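## Task

Arrange the nests so that N1 holds plate B83, N2 holds plate B33 and N3 holds plate B38. Every plate has to lie flat within its nest's locators, turned so that its well A1 sits at the nest corner labelled A1. The result must stay put on its own, without the robot holding anything in place. Finish by releasing the plate and moving the gripper away.

## Robot and tools

ROBOT. One four-axis SCARA-style plate mover: a vertical lift, a shoulder, an elbow and a wrist yaw, plus a two-finger gripper that always stays level and cannot tilt. Joint ranges: lift 0.000 to 0.550 m, shoulder -2.000 to 2.000 rad, elbow -2.800 to 2.800 rad, wrist yaw -12.566 to 12.566 rad. Keep the elbow reading at least 0.4 rad away from 0, or the arm may fold and fault. The commanded point, end_effector_position, is the spot midway between the two rubber pads, 2 to 3 cm short of the fingertips. The fingers extend along the gripper's +x axis and close along its y axis.

SCENE. Nests sit on an arc around the base; going clockwise when viewed from above they are N1, OUT, N2, N3. OUT starts empty and can serve as a parking spot. Plates can only be told apart by their ID labels; each plate's well A1 is at its cut-off corner. Cameras: cam_low (672x504) and cam_wrist (616x616), pictures in that order.

FRAMES. The scene frame has its origin on the table surface under the arm base, +z up, +y to the left when facing along +x. Result state lines give end_effector_position in metres and end_effector_quat_wxyz in this frame; printed position can be somewhat off, especially when reaching far.

TOOL execute_actions. Argument actions is a list holding zero or one item; optional pictures (boolean). Empty list: just report the current state. A motion item is {"rows": [...], "steps": n}: 1 to 15 rows, steps 1 to 15 (default 15), each step 1/30 s; if there are fewer rows than steps, the last row is held. A wait item is {"steps": n} with n up to 300, counted from the previous result. Each row is a single list of 5 numbers, each in [-1, 1], ordered dx, dy, dz, rz, opening. The first four are an offset, not a pose: they are expressed in the gripper's own axes and measured from the gripper pose shown in the latest result (before any result in the scene, or for a second call in the same reply, from where the arm is when the action begins). All rows share that same reference; they do not add up. Scale: 1.0 equals 0.6 m for dx, dy, dz and 180 degrees for rz; positive rz rotates +x toward +y. Opening is absolute, not an offset: +1 is fully open (0.140 m), -1 is closed (still a 0.066 m gap). Closing fully takes at least about 0.6 s. All-zero offsets drive the arm back to the reference pose; they are not a pause. A rejected call sends nothing.

Each control step, the commanded pose is clipped to within 70 mm and 16 degrees of the measured pose; after the last step the arm only continues to that final clipped pose, so large offsets need follow-up commands. Check the state line and the Hand target line (the pose currently being driven toward).

TOOL move. target: one 5-number row with the same layout, frame and scale as above (gripper-axis offset from the latest shown pose, opening absolute). speed: path top speed in m/s, 0.002 to 0.5, default 0.25; rotation is capped at twice that value in rad/s. The path is straight, lasts 0.5 to 10 s (stops short if longer), turns the shorter way, and ignores obstacles. The arm may lag, wander and exceed speed, notably near full extension. The opening is sent when the move starts. The move: line reports the ending (done, off_target, moving, held, fault), limits (paced = pose clipped; held = some steps blocked, after which the arm may suddenly speed up) and distance from target. Faster moves and targets set further beyond a contact press harder.

TOOL wait. seconds from 0 to 10; sends nothing new. TOOL zoom_image. camera is cam_low or cam_wrist; region [x0, y0, x1, y1] in pixels from the top-left, at most 504 by 504. TOOL finished_scene. scene: the number of the current scene (1 or 2); irreversible, and its result states success and gives the next task.

RESULT LINES. Joint positions: lift (m), shoulder, elbow, wrist yaw (rad), finger pad gap (m). grip_measured: finger opening on the command scale, possibly offset by up to about 1 mm for the whole scene. To hold a plate, command an opening roughly 0.04 below grip_measured; a smaller margin grips more gently. Pad force is about 18 N max; a quick close can squeeze harder. A "pose unreachable" line means the clearance check altered or blocked the command; HELD flags steps where that happened.

AVOID. Letting a plate fall more than a few millimetres, knocking anything off the table, slamming into or shoving hard against objects. Load limits: lift 57 N, shoulder 8.55 N m, elbow 4.27 N m, wrist yaw 1.42 N m, including a held plate's weight; reaching one stops the arm for 10 s and drops the rest of the call. Holding loads heats motors: MOTOR HOT appears at 85 °C, and at 100 °C an OVER-TEMPERATURE FAULT brakes the arm until cool, so don't hold plates longer than needed. Loose items may occasionally get nudged by outside pushes. Since offsets come from the measured pose, repeating a small push against a rigid object does not press deeper.

Each tool is called after "Call:" in YAML: its name, and indented under it one key for each argument.

## Session

Call:
execute_actions:
  actions: []

Scene clock: 0.00 s of 12600.00 s.
end_effector_position=(+0.7494, -0.1926, +0.0785) grip_measured=+0.99 end_effector_quat_wxyz=(+0.911, +0.000, +0.000, -0.413)
Joint positions: [ 0.074  0.136  2.457 -3.446  0.14 ]
Motor temperatures (°C, as the motors report them): [37 24 25 24]
Hand target: +0.749, -0.193, +0.079; +0.911, +0.000, +0.000, -0.413

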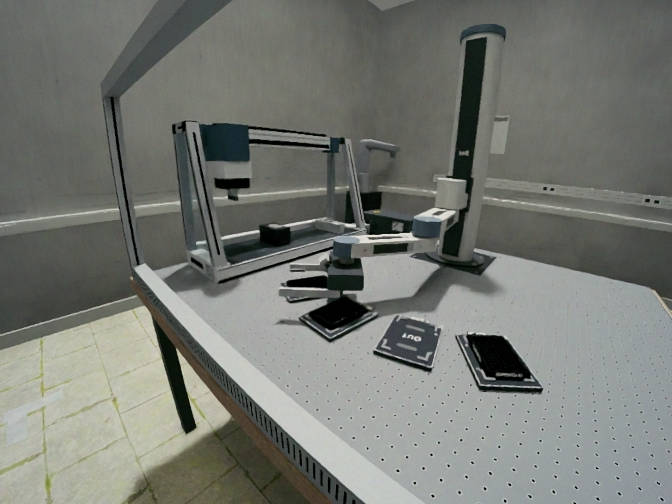

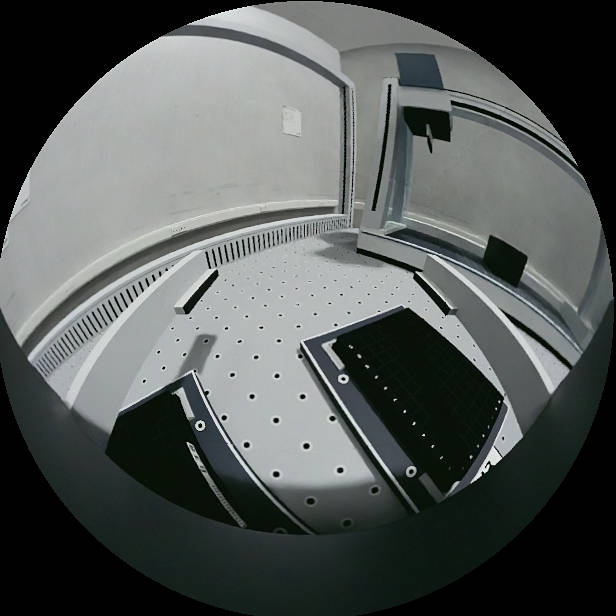

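Call:
zoom_image:
  camera: "cam_low"
  region: [260, 260, 560, 410]

Call:
zoom_image:
  camera: "cam_wrist"
  region: [80, 300, 540, 540]

Region (260, 260, 560, 410) of cam_low's 672x504 image, scaled by 1.680, with more detail than that image has.

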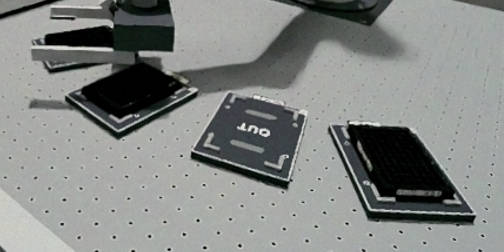

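Region (80, 300, 540, 540) of cam_wrist's 616x616 image, scaled by 1.096, with more detail than that image has; it fills the top 263 rows of this view, and the rest is white.

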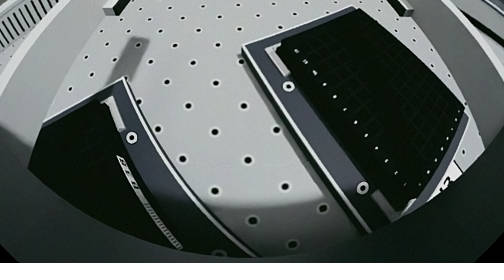

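Call:
zoom_image:
  camera: "cam_wrist"
  region: [160, 420, 280, 540]

Call:
zoom_image:
  camera: "cam_low"
  region: [450, 325, 550, 400]

Region (160, 420, 280, 540) of cam_wrist's 616x616 image, scaled by 4.200, with more detail than that image has.

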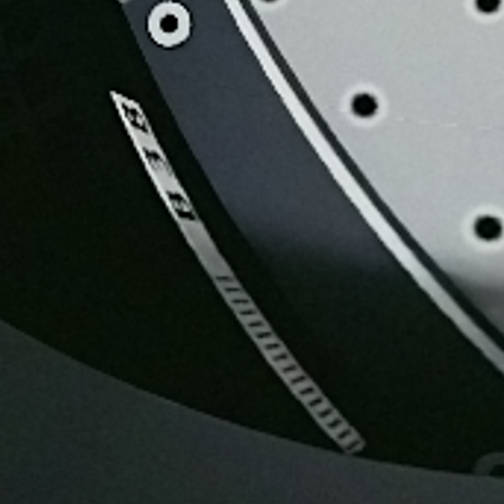

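Region (450, 325, 550, 400) of cam_low's 672x504 image, scaled by 5.040, with more detail than that image has; it fills the top 378 rows of this view, and the rest is white.

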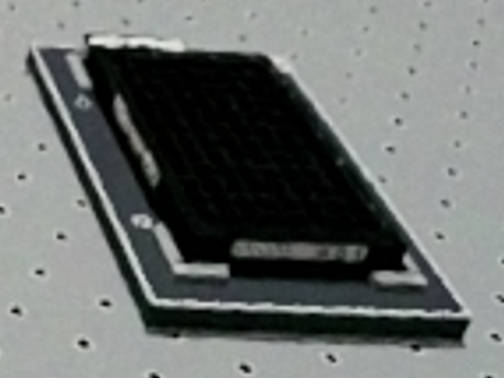

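Call:
move:
  target: [-0.15, 0, 0.2, 0, 1]

Scene clock: 32.20 s of 12600.00 s.
end_effector_position=(+0.6902, -0.1246, +0.1986) grip_measured=+0.99 end_effector_quat_wxyz=(+0.911, +0.000, +0.000, -0.413)
Joint positions: [ 0.194  0.521  1.899 -3.272  0.14 ]
Motor temperatures (°C, as the motors report them): [37 24 25 24]
Hand target: +0.690, -0.125, +0.199; +0.911, +0.000, +0.000, -0.413
Off the commanded pose: 0.000 m, 0 deg.
After step 90, 28.20 s passed at rest.
move: done

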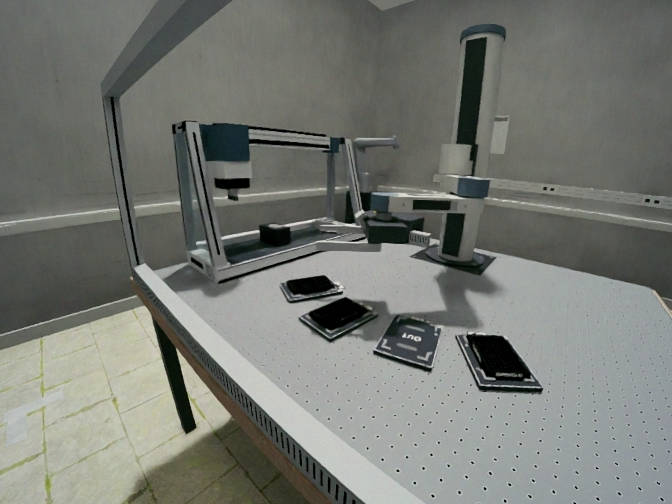

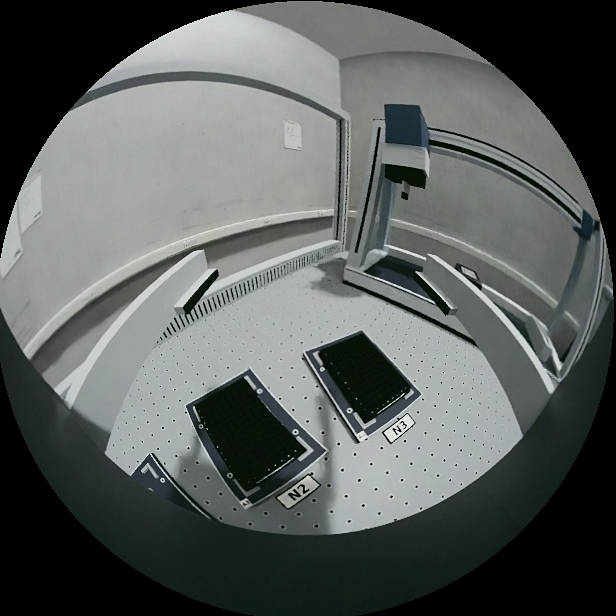

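Call:
zoom_image:
  camera: "cam_wrist"
  region: [170, 320, 440, 520]

Region (170, 320, 440, 520) of cam_wrist's 616x616 image, scaled by 1.867, with more detail than that image has; it fills the top 373 rows of this view, and the rest is white.

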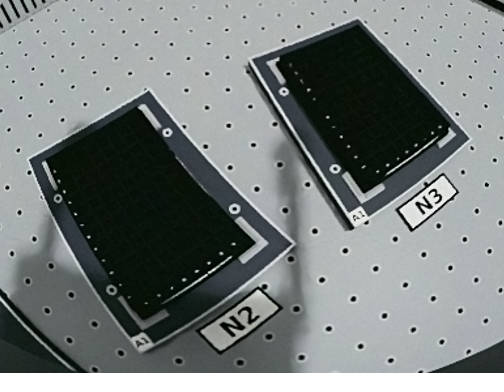

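Call:
move:
  target: [-0.147, -0.237, -0.23, 0.16, 1]

Scene clock: 66.73 s of 12600.00 s.
end_effector_position=(+0.5249, -0.1519, +0.0605) grip_measured=+0.99 end_effector_quat_wxyz=(+0.985, +0.000, +0.000, -0.174)
Joint positions: [ 0.056  0.502  0.956 -1.808  0.14 ]
Motor temperatures (°C, as the motors report them): [37 24 25 24]
Hand target: +0.525, -0.152, +0.061; +0.985, +0.000, +0.000, -0.174
Off the commanded pose: 0.000 m, 0 deg.
After step 90, 30.17 s passed at rest.
move: done

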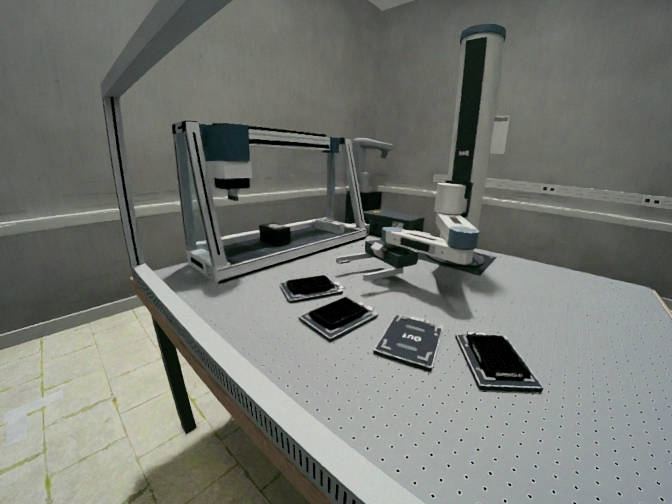

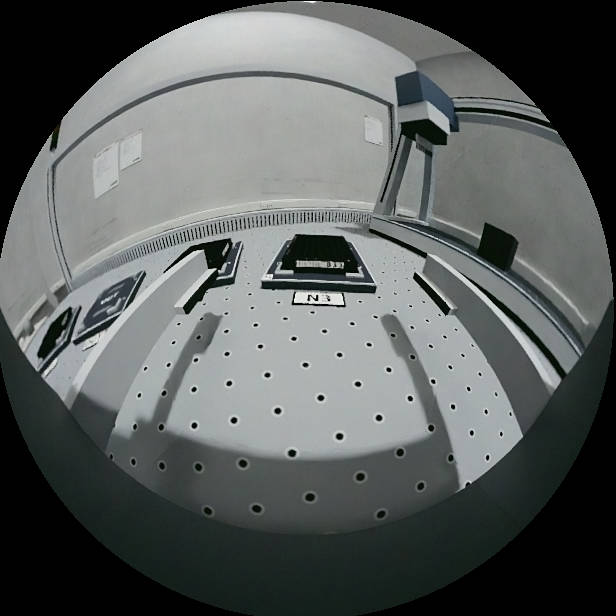

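Call:
zoom_image:
  camera: "cam_wrist"
  region: [250, 225, 390, 310]

Region (250, 225, 390, 310) of cam_wrist's 616x616 image, scaled by 3.600, with more detail than that image has; it fills the top 306 rows of this view, and the rest is white.

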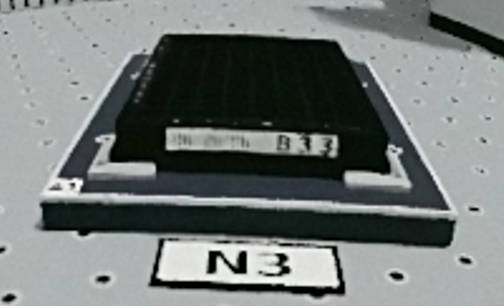

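Call:
move:
  target: [0.25, 0, 0, 0, 1]

Scene clock: 83.97 s of 12600.00 s.
end_effector_position=(+0.6658, -0.2034, +0.0606) grip_measured=+0.99 end_effector_quat_wxyz=(+0.985, +0.000, +0.000, -0.174)
Joint positions: [ 0.056  0.245  1.7   -2.295  0.14 ]
Motor temperatures (°C, as the motors report them): [37 24 25 24]
Hand target: +0.666, -0.203, +0.061; +0.985, +0.000, +0.000, -0.174
Off the commanded pose: 0.000 m, 0 deg.
After step 90, 13.23 s passed at rest.
move: done

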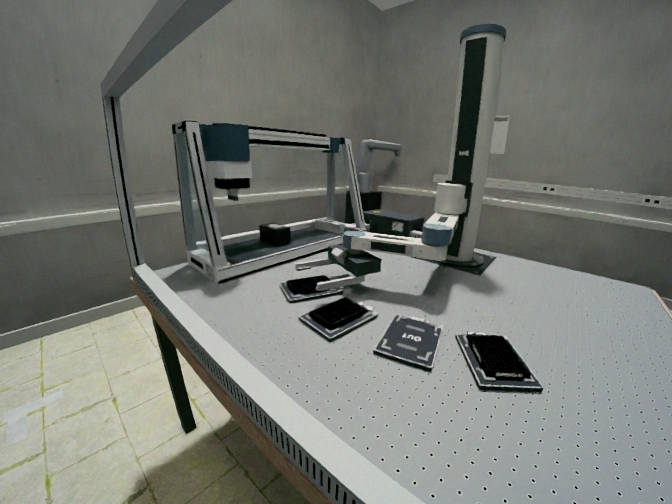

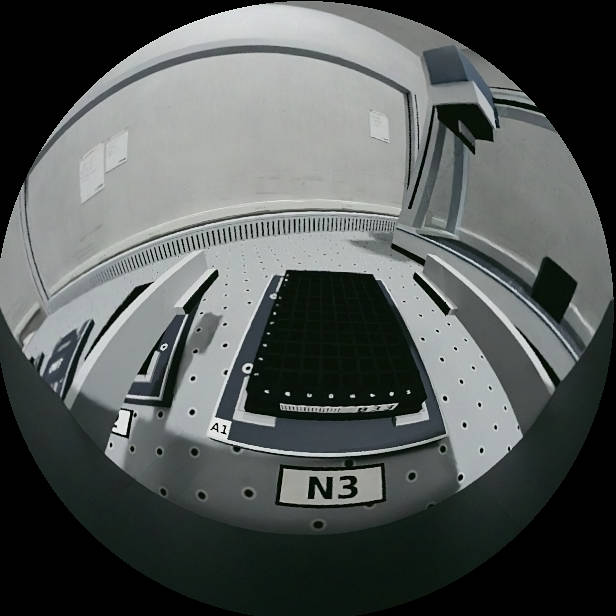

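Call:
move:
  target: [0, -0.01, -0.05, 0, 1]
  speed: 0.1

Scene clock: 90.90 s of 12600.00 s.
end_effector_position=(+0.6637, -0.2091, +0.0305) grip_measured=+0.99 end_effector_quat_wxyz=(+0.985, +0.000, +0.000, -0.174)
Joint positions: [ 0.026  0.229  1.702 -2.281  0.14 ]
Motor temperatures (°C, as the motors report them): [37 24 25 24]
Hand target: +0.664, -0.209, +0.031; +0.985, +0.000, +0.000, -0.174
Off the commanded pose: 0.000 m, 0 deg.
After step 90, 3.23 s passed at rest.
move: done

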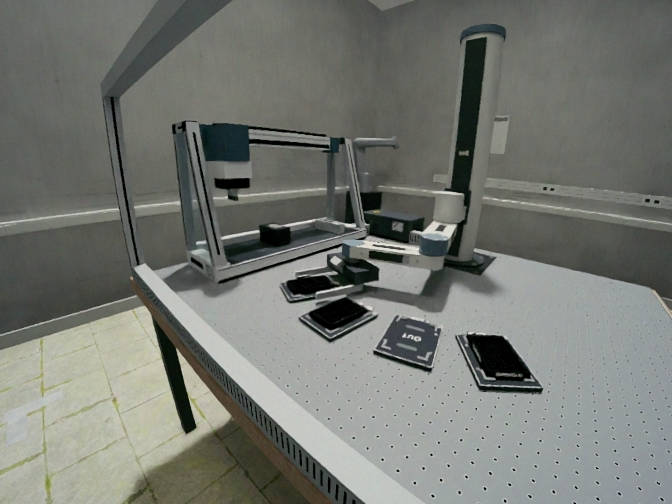

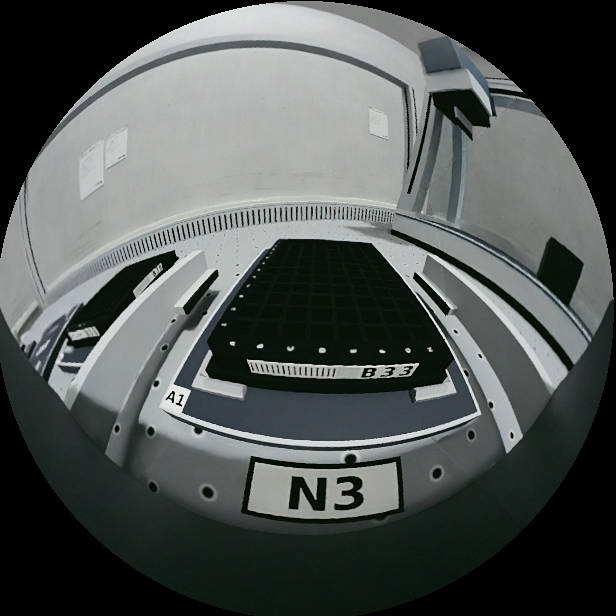

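Call:
move:
  target: [0.01, 0, 0, 0, -0.53]
  speed: 0.05

Scene clock: 102.93 s of 12600.00 s.
end_effector_position=(+0.6675, -0.2141, +0.0306) grip_measured=-0.47 end_effector_quat_wxyz=(+0.983, +0.000, +0.000, -0.181)
Joint positions: [ 0.026  0.213  1.733 -2.31   0.086]
Motor temperatures (°C, as the motors report them): [37 24 26 24]
Hand target: +0.669, -0.211, +0.031; +0.985, +0.000, +0.000, -0.174
Off the commanded pose: 0.003 m, 1 deg.
After step 90, 8.33 s passed at rest.
move: done

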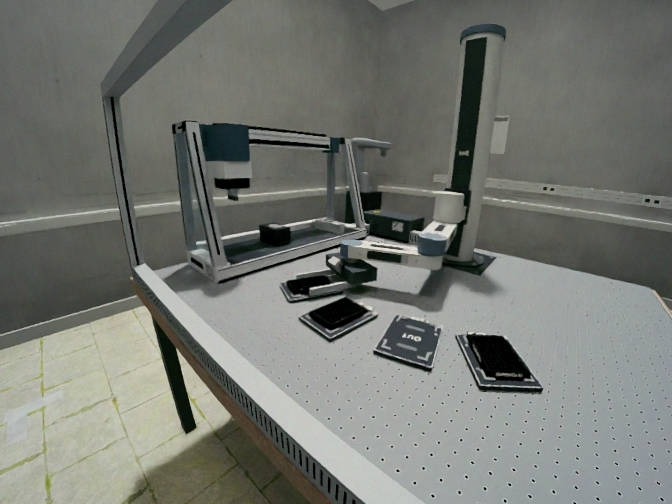

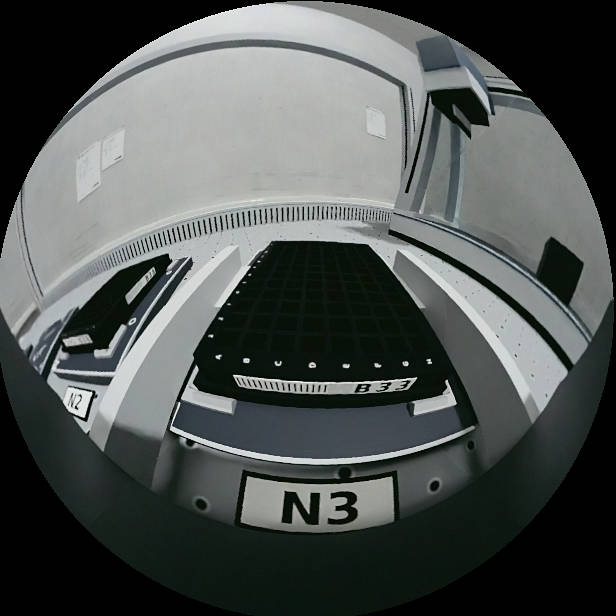

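Call:
move:
  target: [0, 0, 0.08, 0, -0.53]
  speed: 0.15

Scene clock: 114.47 s of 12600.00 s.
end_effector_position=(+0.6674, -0.2142, +0.0786) grip_measured=-0.47 end_effector_quat_wxyz=(+0.983, +0.000, +0.000, -0.181)
Joint positions: [ 0.074  0.212  1.733 -2.31   0.086]
Motor temperatures (°C, as the motors report them): [37 24 28 25]
Hand target: +0.667, -0.214, +0.079; +0.983, +0.000, +0.000, -0.181
Off the commanded pose: 0.000 m, 0 deg.
After step 90, 7.80 s passed at rest.
move: done

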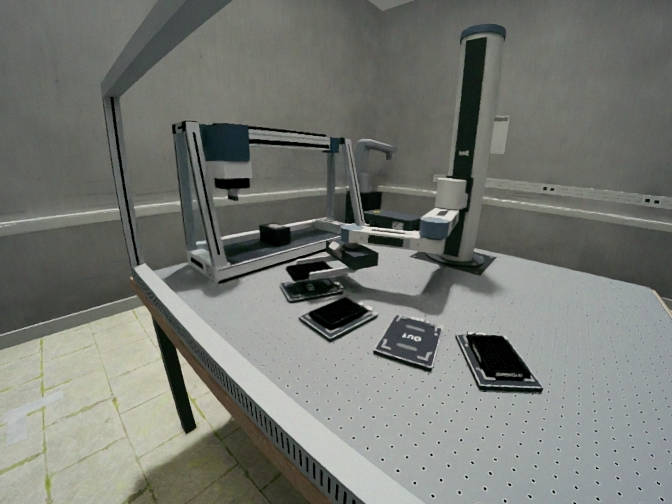

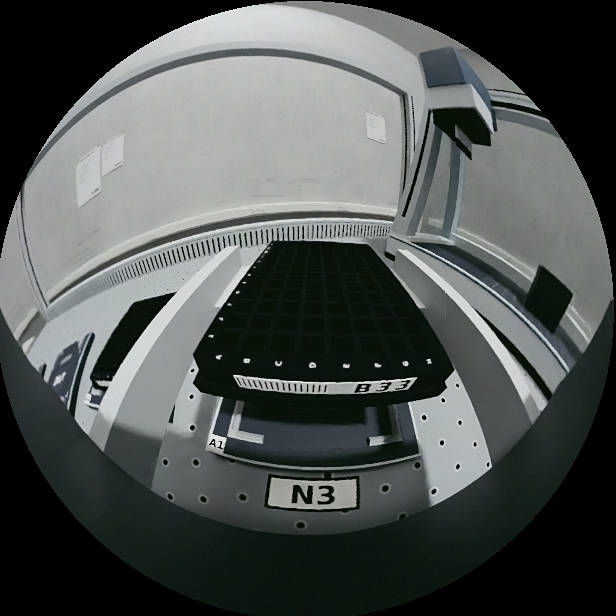

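Call:
move:
  target: [-0.12, 0.467, 0, 0.155, -0.53]
  speed: 0.25

Scene clock: 122.23 s of 12600.00 s.
end_effector_position=(+0.7001, +0.0735, +0.0786) grip_measured=-0.47 end_effector_quat_wxyz=(+0.998, +0.000, +0.000, +0.062)
Joint positions: [ 0.074  0.801  1.692 -2.37   0.086]
Motor temperatures (°C, as the motors report them): [37 24 27 24]
Hand target: +0.700, +0.073, +0.079; +0.998, +0.000, +0.000, +0.061
Off the commanded pose: 0.000 m, 0 deg.
After step 90, 3.27 s passed at rest.
move: done

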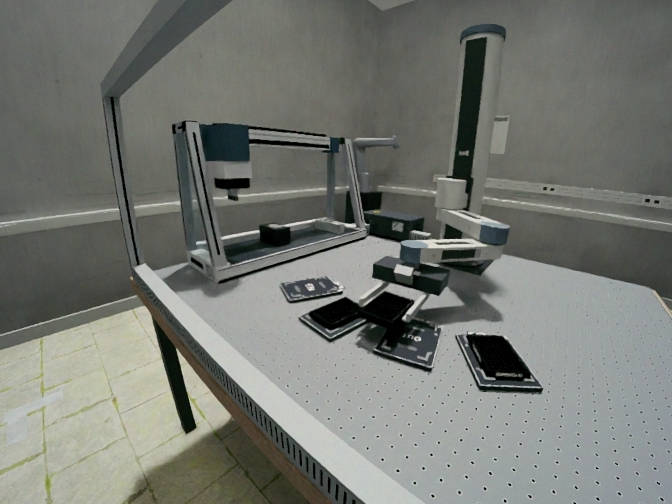

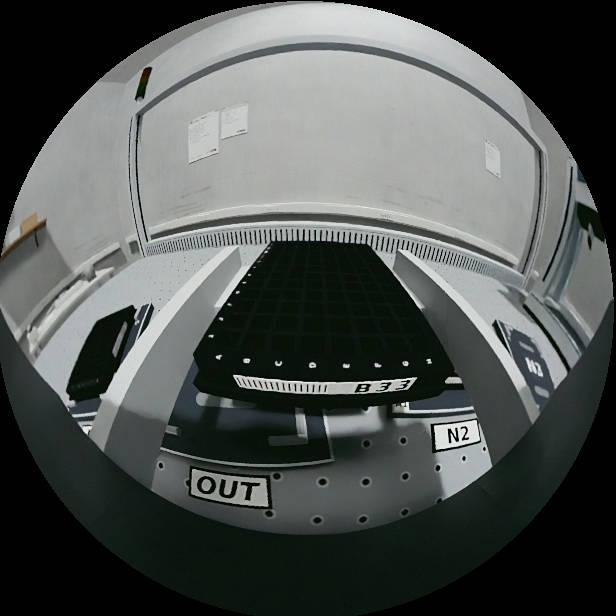

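Call:
move:
  target: [-0.003, 0.12, 0, 0.039, -0.53]
  speed: 0.2

Scene clock: 133.77 s of 12600.00 s.
end_effector_position=(+0.6895, +0.1449, +0.0786) grip_measured=-0.47 end_effector_quat_wxyz=(+0.992, +0.000, +0.000, +0.123)
Joint positions: [ 0.074  0.93   1.718 -2.402  0.086]
Motor temperatures (°C, as the motors report them): [37 24 27 24]
Hand target: +0.689, +0.145, +0.079; +0.992, +0.000, +0.000, +0.123
Off the commanded pose: 0.000 m, 0 deg.
After step 90, 7.80 s passed at rest.
move: done

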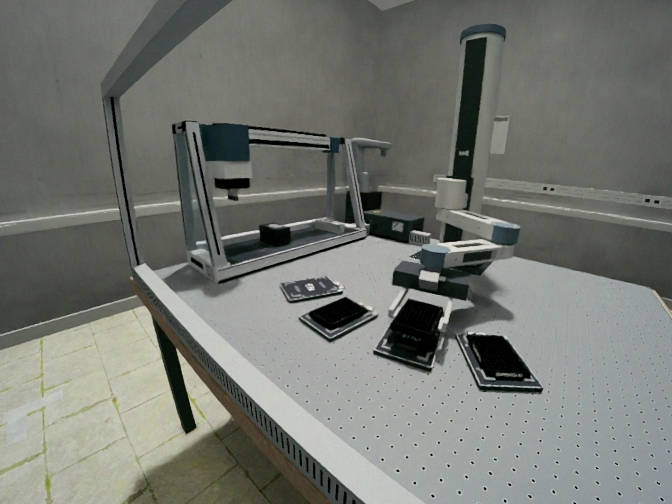

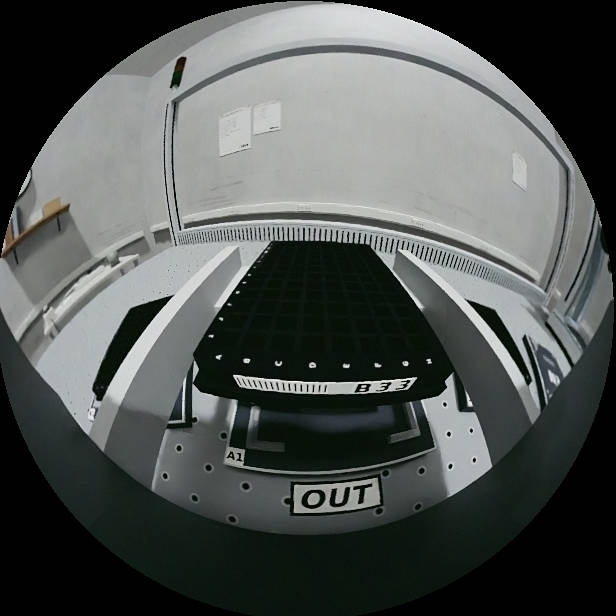

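Call:
move:
  target: [-0.005, -0.018, 0, -0.017, -0.53]
  speed: 0.1

Scene clock: 142.80 s of 12600.00 s.
end_effector_position=(+0.6892, +0.1339, +0.0786) grip_measured=-0.47 end_effector_quat_wxyz=(+0.995, +0.000, +0.000, +0.097)
Joint positions: [ 0.074  0.93   1.701 -2.437  0.086]
Motor temperatures (°C, as the motors report them): [37 24 26 24]
Hand target: +0.689, +0.134, +0.079; +0.995, +0.000, +0.000, +0.096
Off the commanded pose: 0.000 m, 0 deg.
After step 90, 5.33 s passed at rest.
move: done

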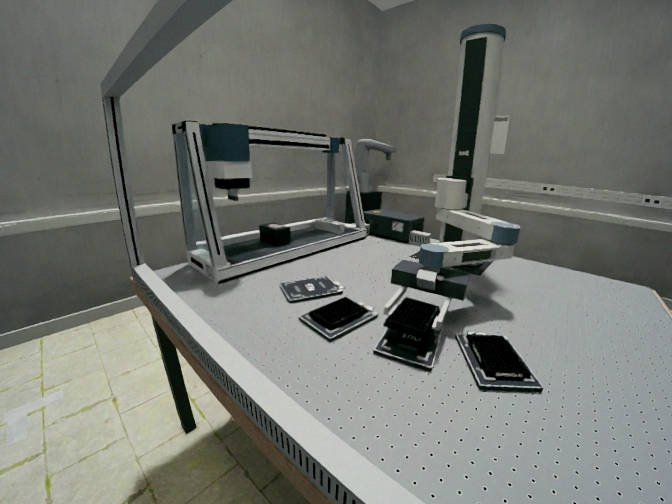

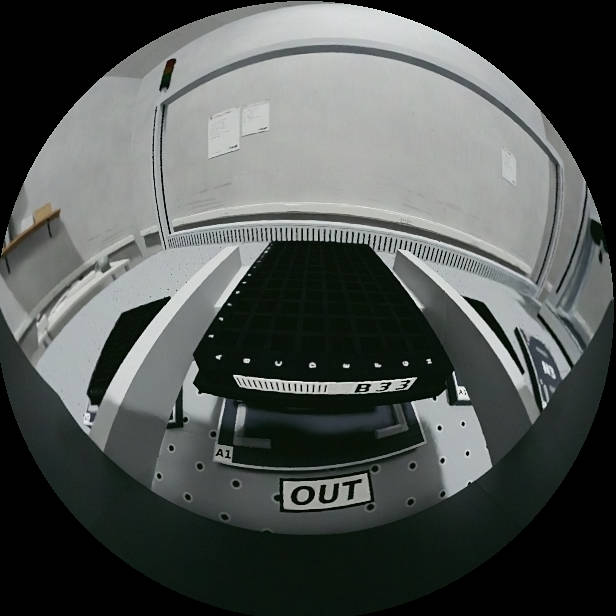

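Call:
move:
  target: [0, 0, 0, 0.039, -0.53]
  speed: 0.1

Scene clock: 154.60 s of 12600.00 s.
end_effector_position=(+0.6892, +0.1337, +0.0786) grip_measured=-0.47 end_effector_quat_wxyz=(+0.988, +0.000, +0.000, +0.157)
Joint positions: [ 0.074  0.886  1.7   -2.271  0.086]
Motor temperatures (°C, as the motors report them): [37 24 26 24]
Hand target: +0.689, +0.134, +0.079; +0.988, +0.000, +0.000, +0.157
Off the commanded pose: 0.000 m, 0 deg.
After step 90, 7.93 s passed at rest.
move: done

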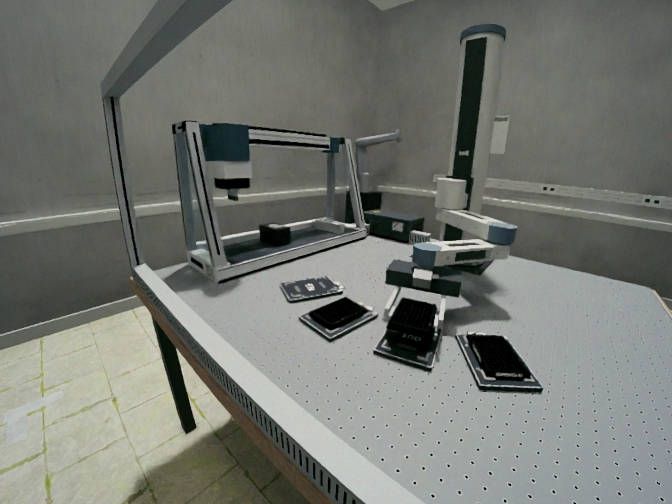

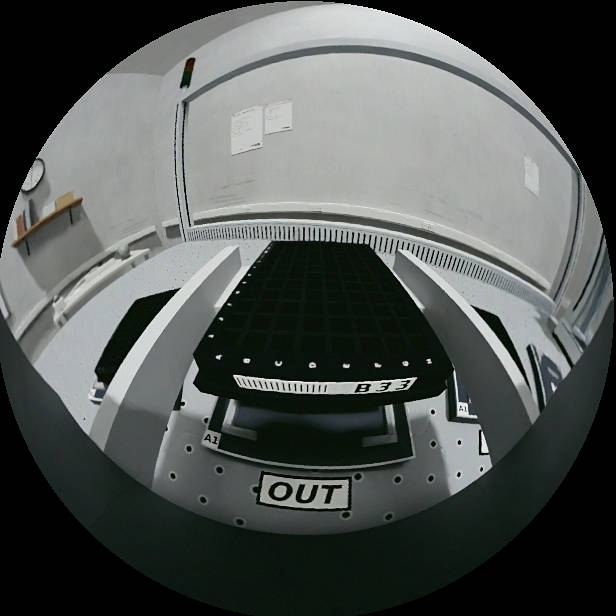

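Call:
move:
  target: [0, 0.007, -0.068, -0.005, -0.53]
  speed: 0.08

Scene clock: 164.13 s of 12600.00 s.
end_effector_position=(+0.6879, +0.1378, +0.0377) grip_measured=-0.47 end_effector_quat_wxyz=(+0.989, +0.000, +0.000, +0.150)
Joint positions: [ 0.033  0.903  1.698 -2.301  0.086]
Motor temperatures (°C, as the motors report them): [37 24 26 24]
Hand target: +0.688, +0.138, +0.038; +0.989, +0.000, +0.000, +0.149
Off the commanded pose: 0.000 m, 0 deg.
After step 90, 5.73 s passed at rest.
move: done

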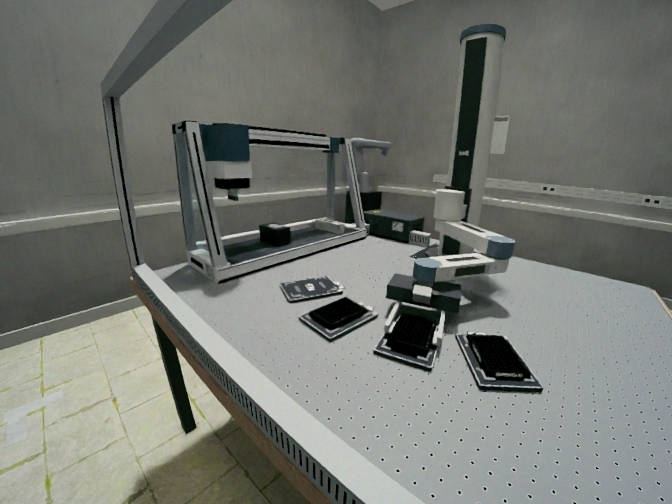

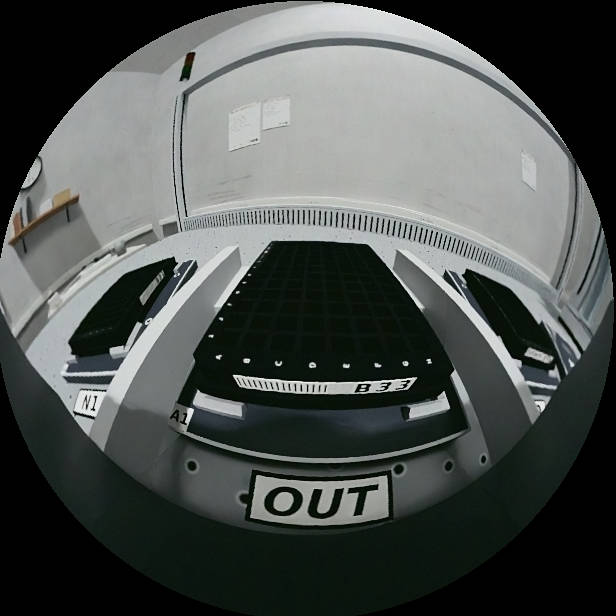

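Looks aligned. Lower the last few mm and release.

Call:
move:
  target: [0, 0, -0.01, 0, -0.53]
  speed: 0.03

Call:
move:
  target: [0, 0, 0, 0, 1]
  speed: 0.05

Scene clock: 172.03 s of 12600.00 s.
end_effector_position=(+0.6881, +0.1376, +0.0322) grip_measured=-0.47 end_effector_quat_wxyz=(+0.989, +0.000, +0.000, +0.149)
Joint positions: [ 0.027  0.903  1.699 -2.304  0.086]
Motor temperatures (°C, as the motors report them): [37 24 26 24]
Hand target: +0.688, +0.138, +0.032; +0.989, +0.000, +0.000, +0.150
Off the commanded pose: 0.001 m, 0 deg.
After step 90, 4.20 s passed at rest.
move: done

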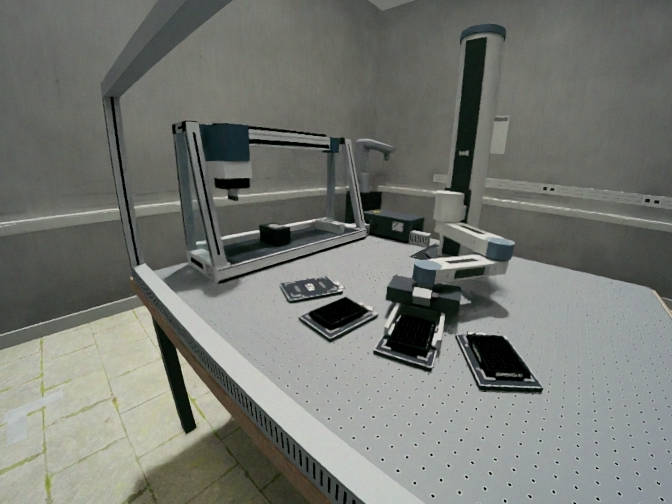

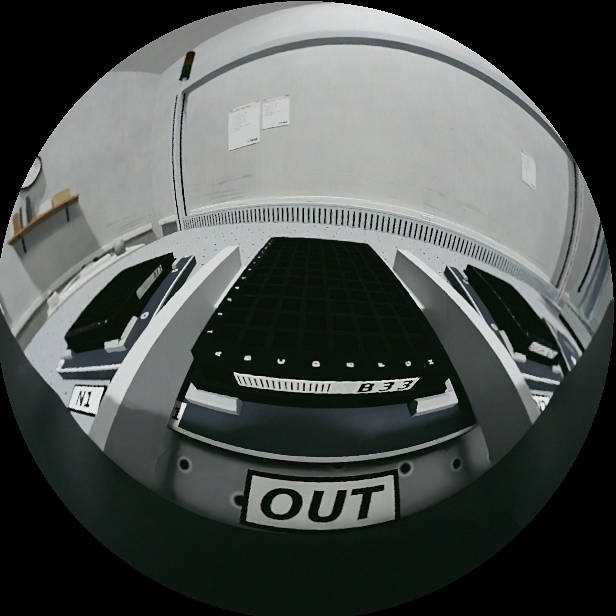

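Scene clock: 172.70 s of 12600.00 s.
end_effector_position=(+0.6882, +0.1376, +0.0323) grip_measured=+0.99 end_effector_quat_wxyz=(+0.989, +0.000, +0.000, +0.148)
Joint positions: [ 0.027  0.903  1.699 -2.304  0.14 ]
Motor temperatures (°C, as the motors report them): [37 24 26 24]
Hand target: +0.688, +0.138, +0.032; +0.989, +0.000, +0.000, +0.149
Off the commanded pose: 0.000 m, 0 deg.
move: done

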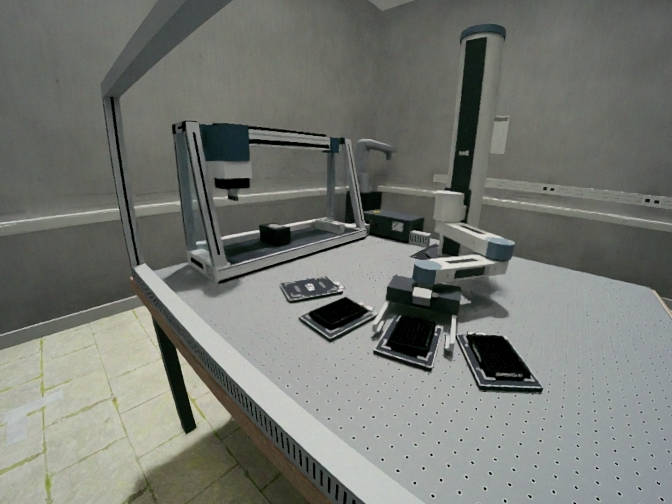

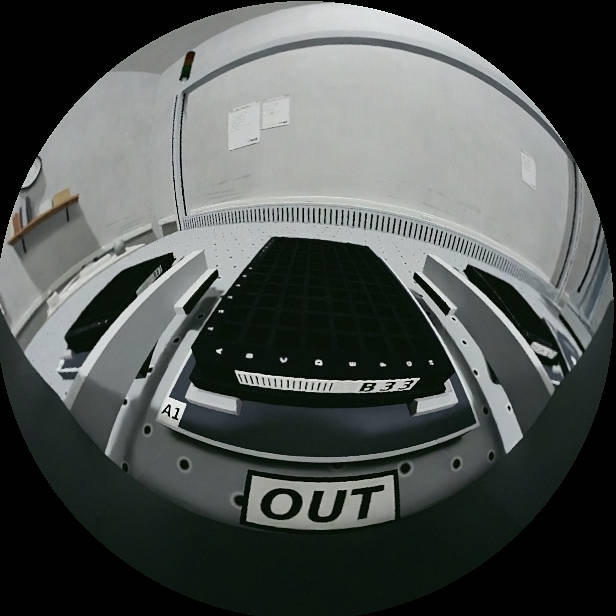

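Call:
move:
  target: [0, 0, 0.065, 0, 1]
  speed: 0.2

Call:
move:
  target: [-0.057, -0.295, 0, -0.106, 1]
  speed: 0.3

Scene clock: 190.60 s of 12600.00 s.
end_effector_position=(+0.6882, +0.1376, +0.0713) grip_measured=+0.99 end_effector_quat_wxyz=(+0.989, +0.000, +0.000, +0.148)
Joint positions: [ 0.066  0.903  1.699 -2.304  0.14 ]
Motor temperatures (°C, as the motors report them): [37 24 26 24]
Hand target: +0.688, +0.138, +0.071; +0.989, +0.000, +0.000, +0.148
Off the commanded pose: 0.000 m, 0 deg.
After step 90, 14.20 s passed at rest.
move: done

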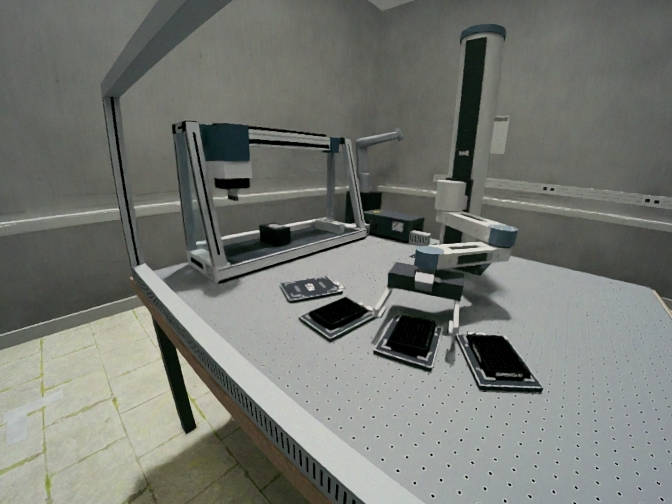

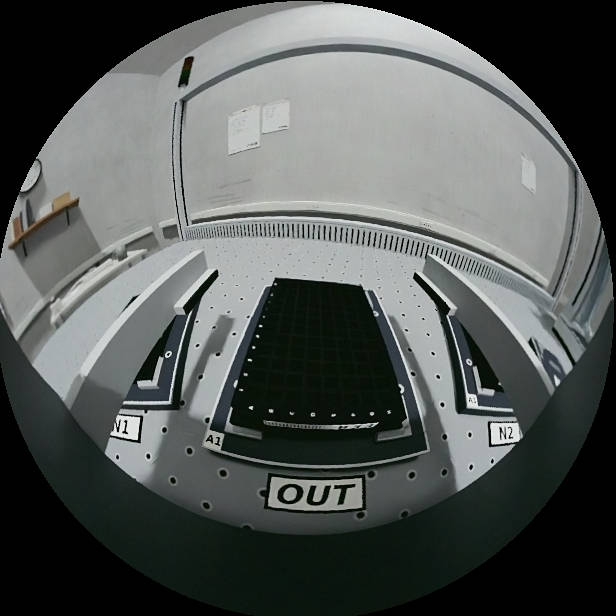

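Scene clock: 191.60 s of 12600.00 s.
end_effector_position=(+0.7074, -0.0418, +0.0713) grip_measured=+0.99 end_effector_quat_wxyz=(+1.000, +0.000, +0.000, -0.018)
Joint positions: [ 0.066  0.553  1.715 -2.304  0.14 ]
Motor temperatures (°C, as the motors report them): [37 24 26 24]
Hand target: +0.707, -0.042, +0.071; +1.000, +0.000, +0.000, -0.017
Off the commanded pose: 0.000 m, 0 deg.
move: done

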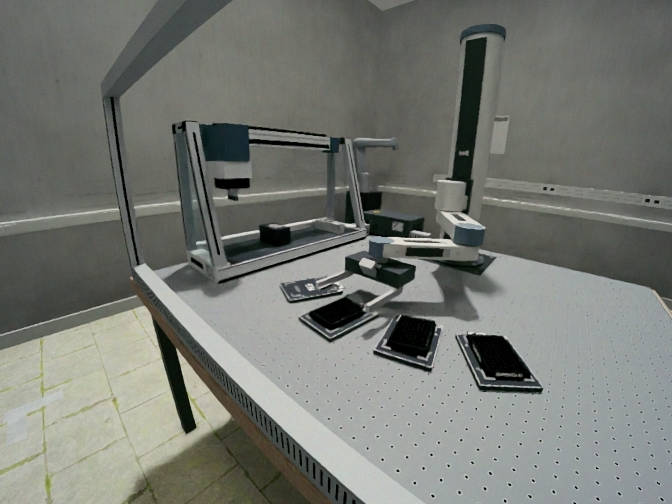

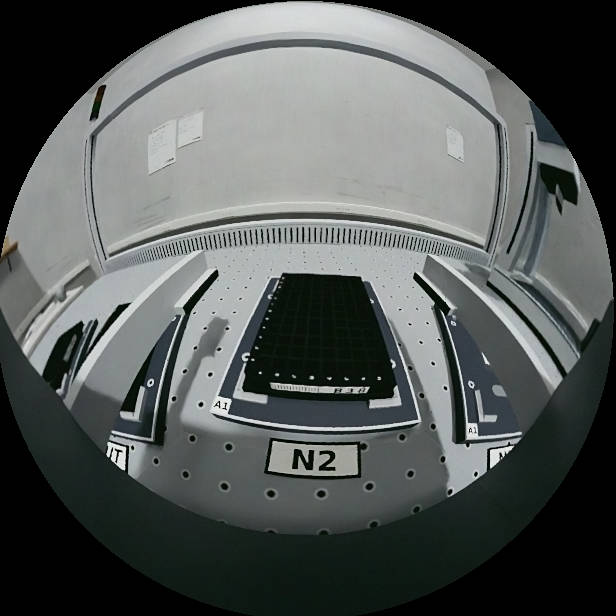

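Call:
move:
  target: [0.045, 0, 0, 0, 1]
  speed: 0.15

Scene clock: 196.90 s of 12600.00 s.
end_effector_position=(+0.7343, -0.0427, +0.0713) grip_measured=+0.99 end_effector_quat_wxyz=(+1.000, +0.000, +0.000, -0.018)
Joint positions: [ 0.066  0.483  1.883 -2.402  0.14 ]
Motor temperatures (°C, as the motors report them): [37 24 26 24]
Hand target: +0.734, -0.043, +0.071; +1.000, +0.000, +0.000, -0.018
Off the commanded pose: 0.000 m, 0 deg.
After step 90, 1.60 s passed at rest.
move: done

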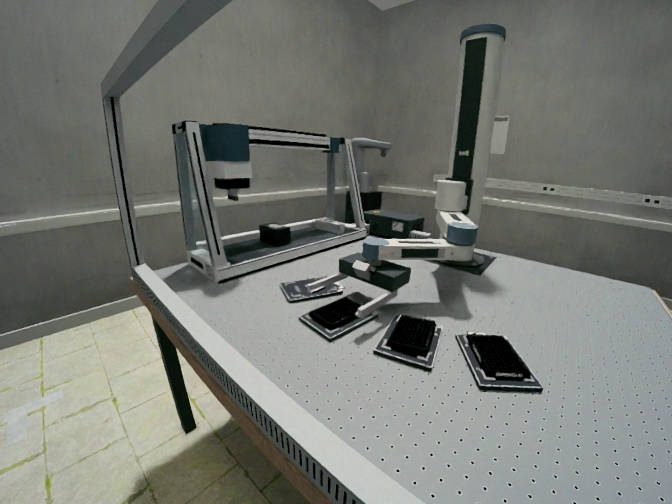

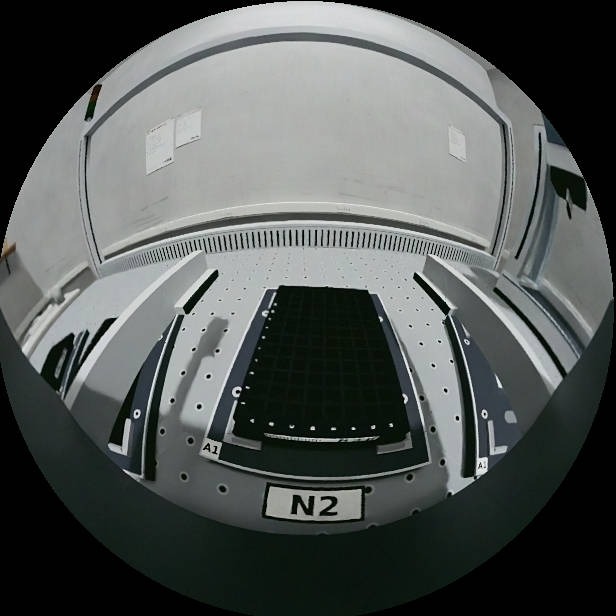

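Call:
move:
  target: [-0.01, 0, -0.068, 0, 1]
  speed: 0.1

Call:
move:
  target: [0, 0, 0, 0, -0.53]
  speed: 0.05

Scene clock: 203.60 s of 12600.00 s.
end_effector_position=(+0.7284, -0.0426, +0.0305) grip_measured=+0.99 end_effector_quat_wxyz=(+1.000, +0.000, +0.000, -0.018)
Joint positions: [ 0.025  0.499  1.845 -2.38   0.14 ]
Motor temperatures (°C, as the motors report them): [37 24 26 24]
Hand target: +0.728, -0.043, +0.031; +1.000, +0.000, +0.000, -0.018
Off the commanded pose: 0.000 m, 0 deg.
After step 90, 2.97 s passed at rest.
move: done

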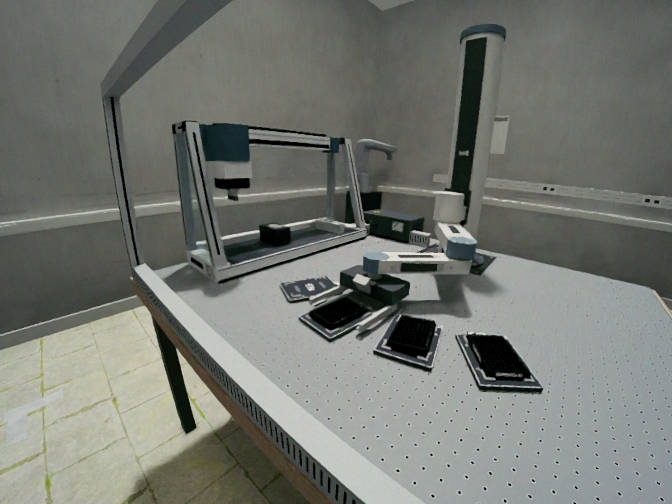

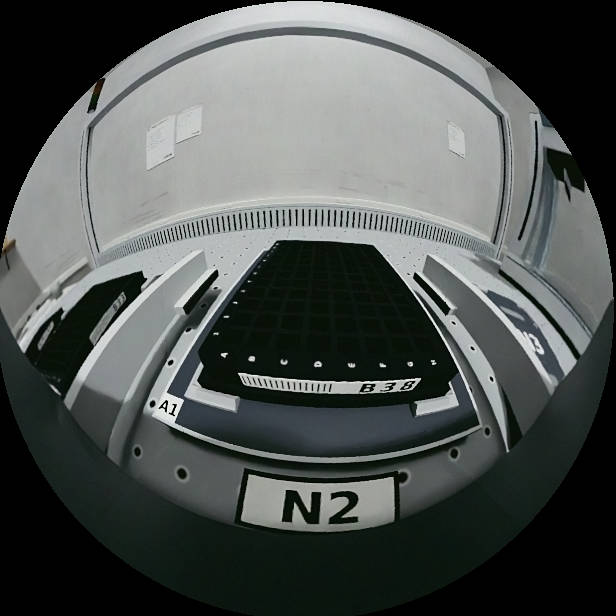

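Scene clock: 204.27 s of 12600.00 s.
end_effector_position=(+0.7280, -0.0450, +0.0305) grip_measured=-0.46 end_effector_quat_wxyz=(+1.000, +0.000, +0.000, -0.023)
Joint positions: [ 0.026  0.498  1.843 -2.386  0.086]
Motor temperatures (°C, as the motors report them): [37 24 26 24]
Hand target: +0.728, -0.043, +0.030; +1.000, +0.000, +0.000, -0.018
Off the commanded pose: 0.002 m, 1 deg.
move: done

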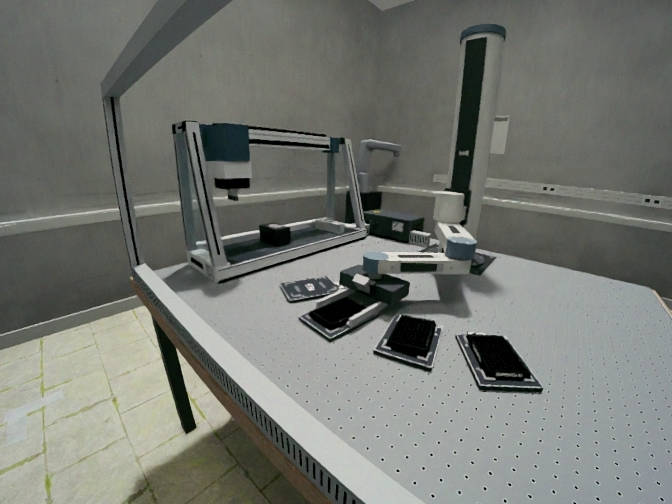

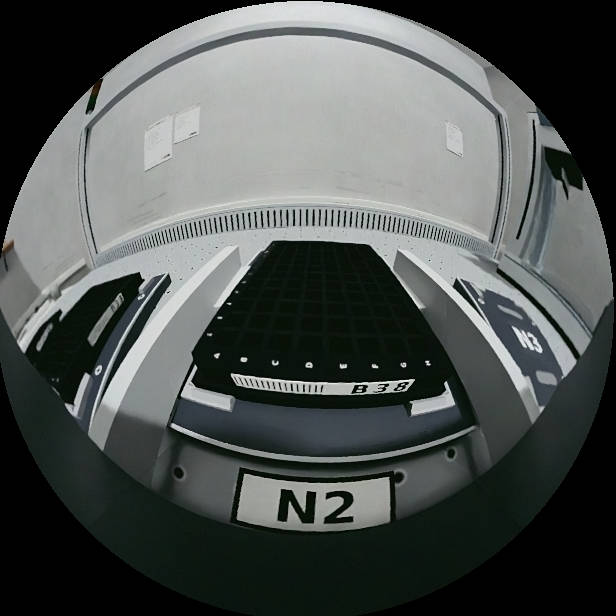

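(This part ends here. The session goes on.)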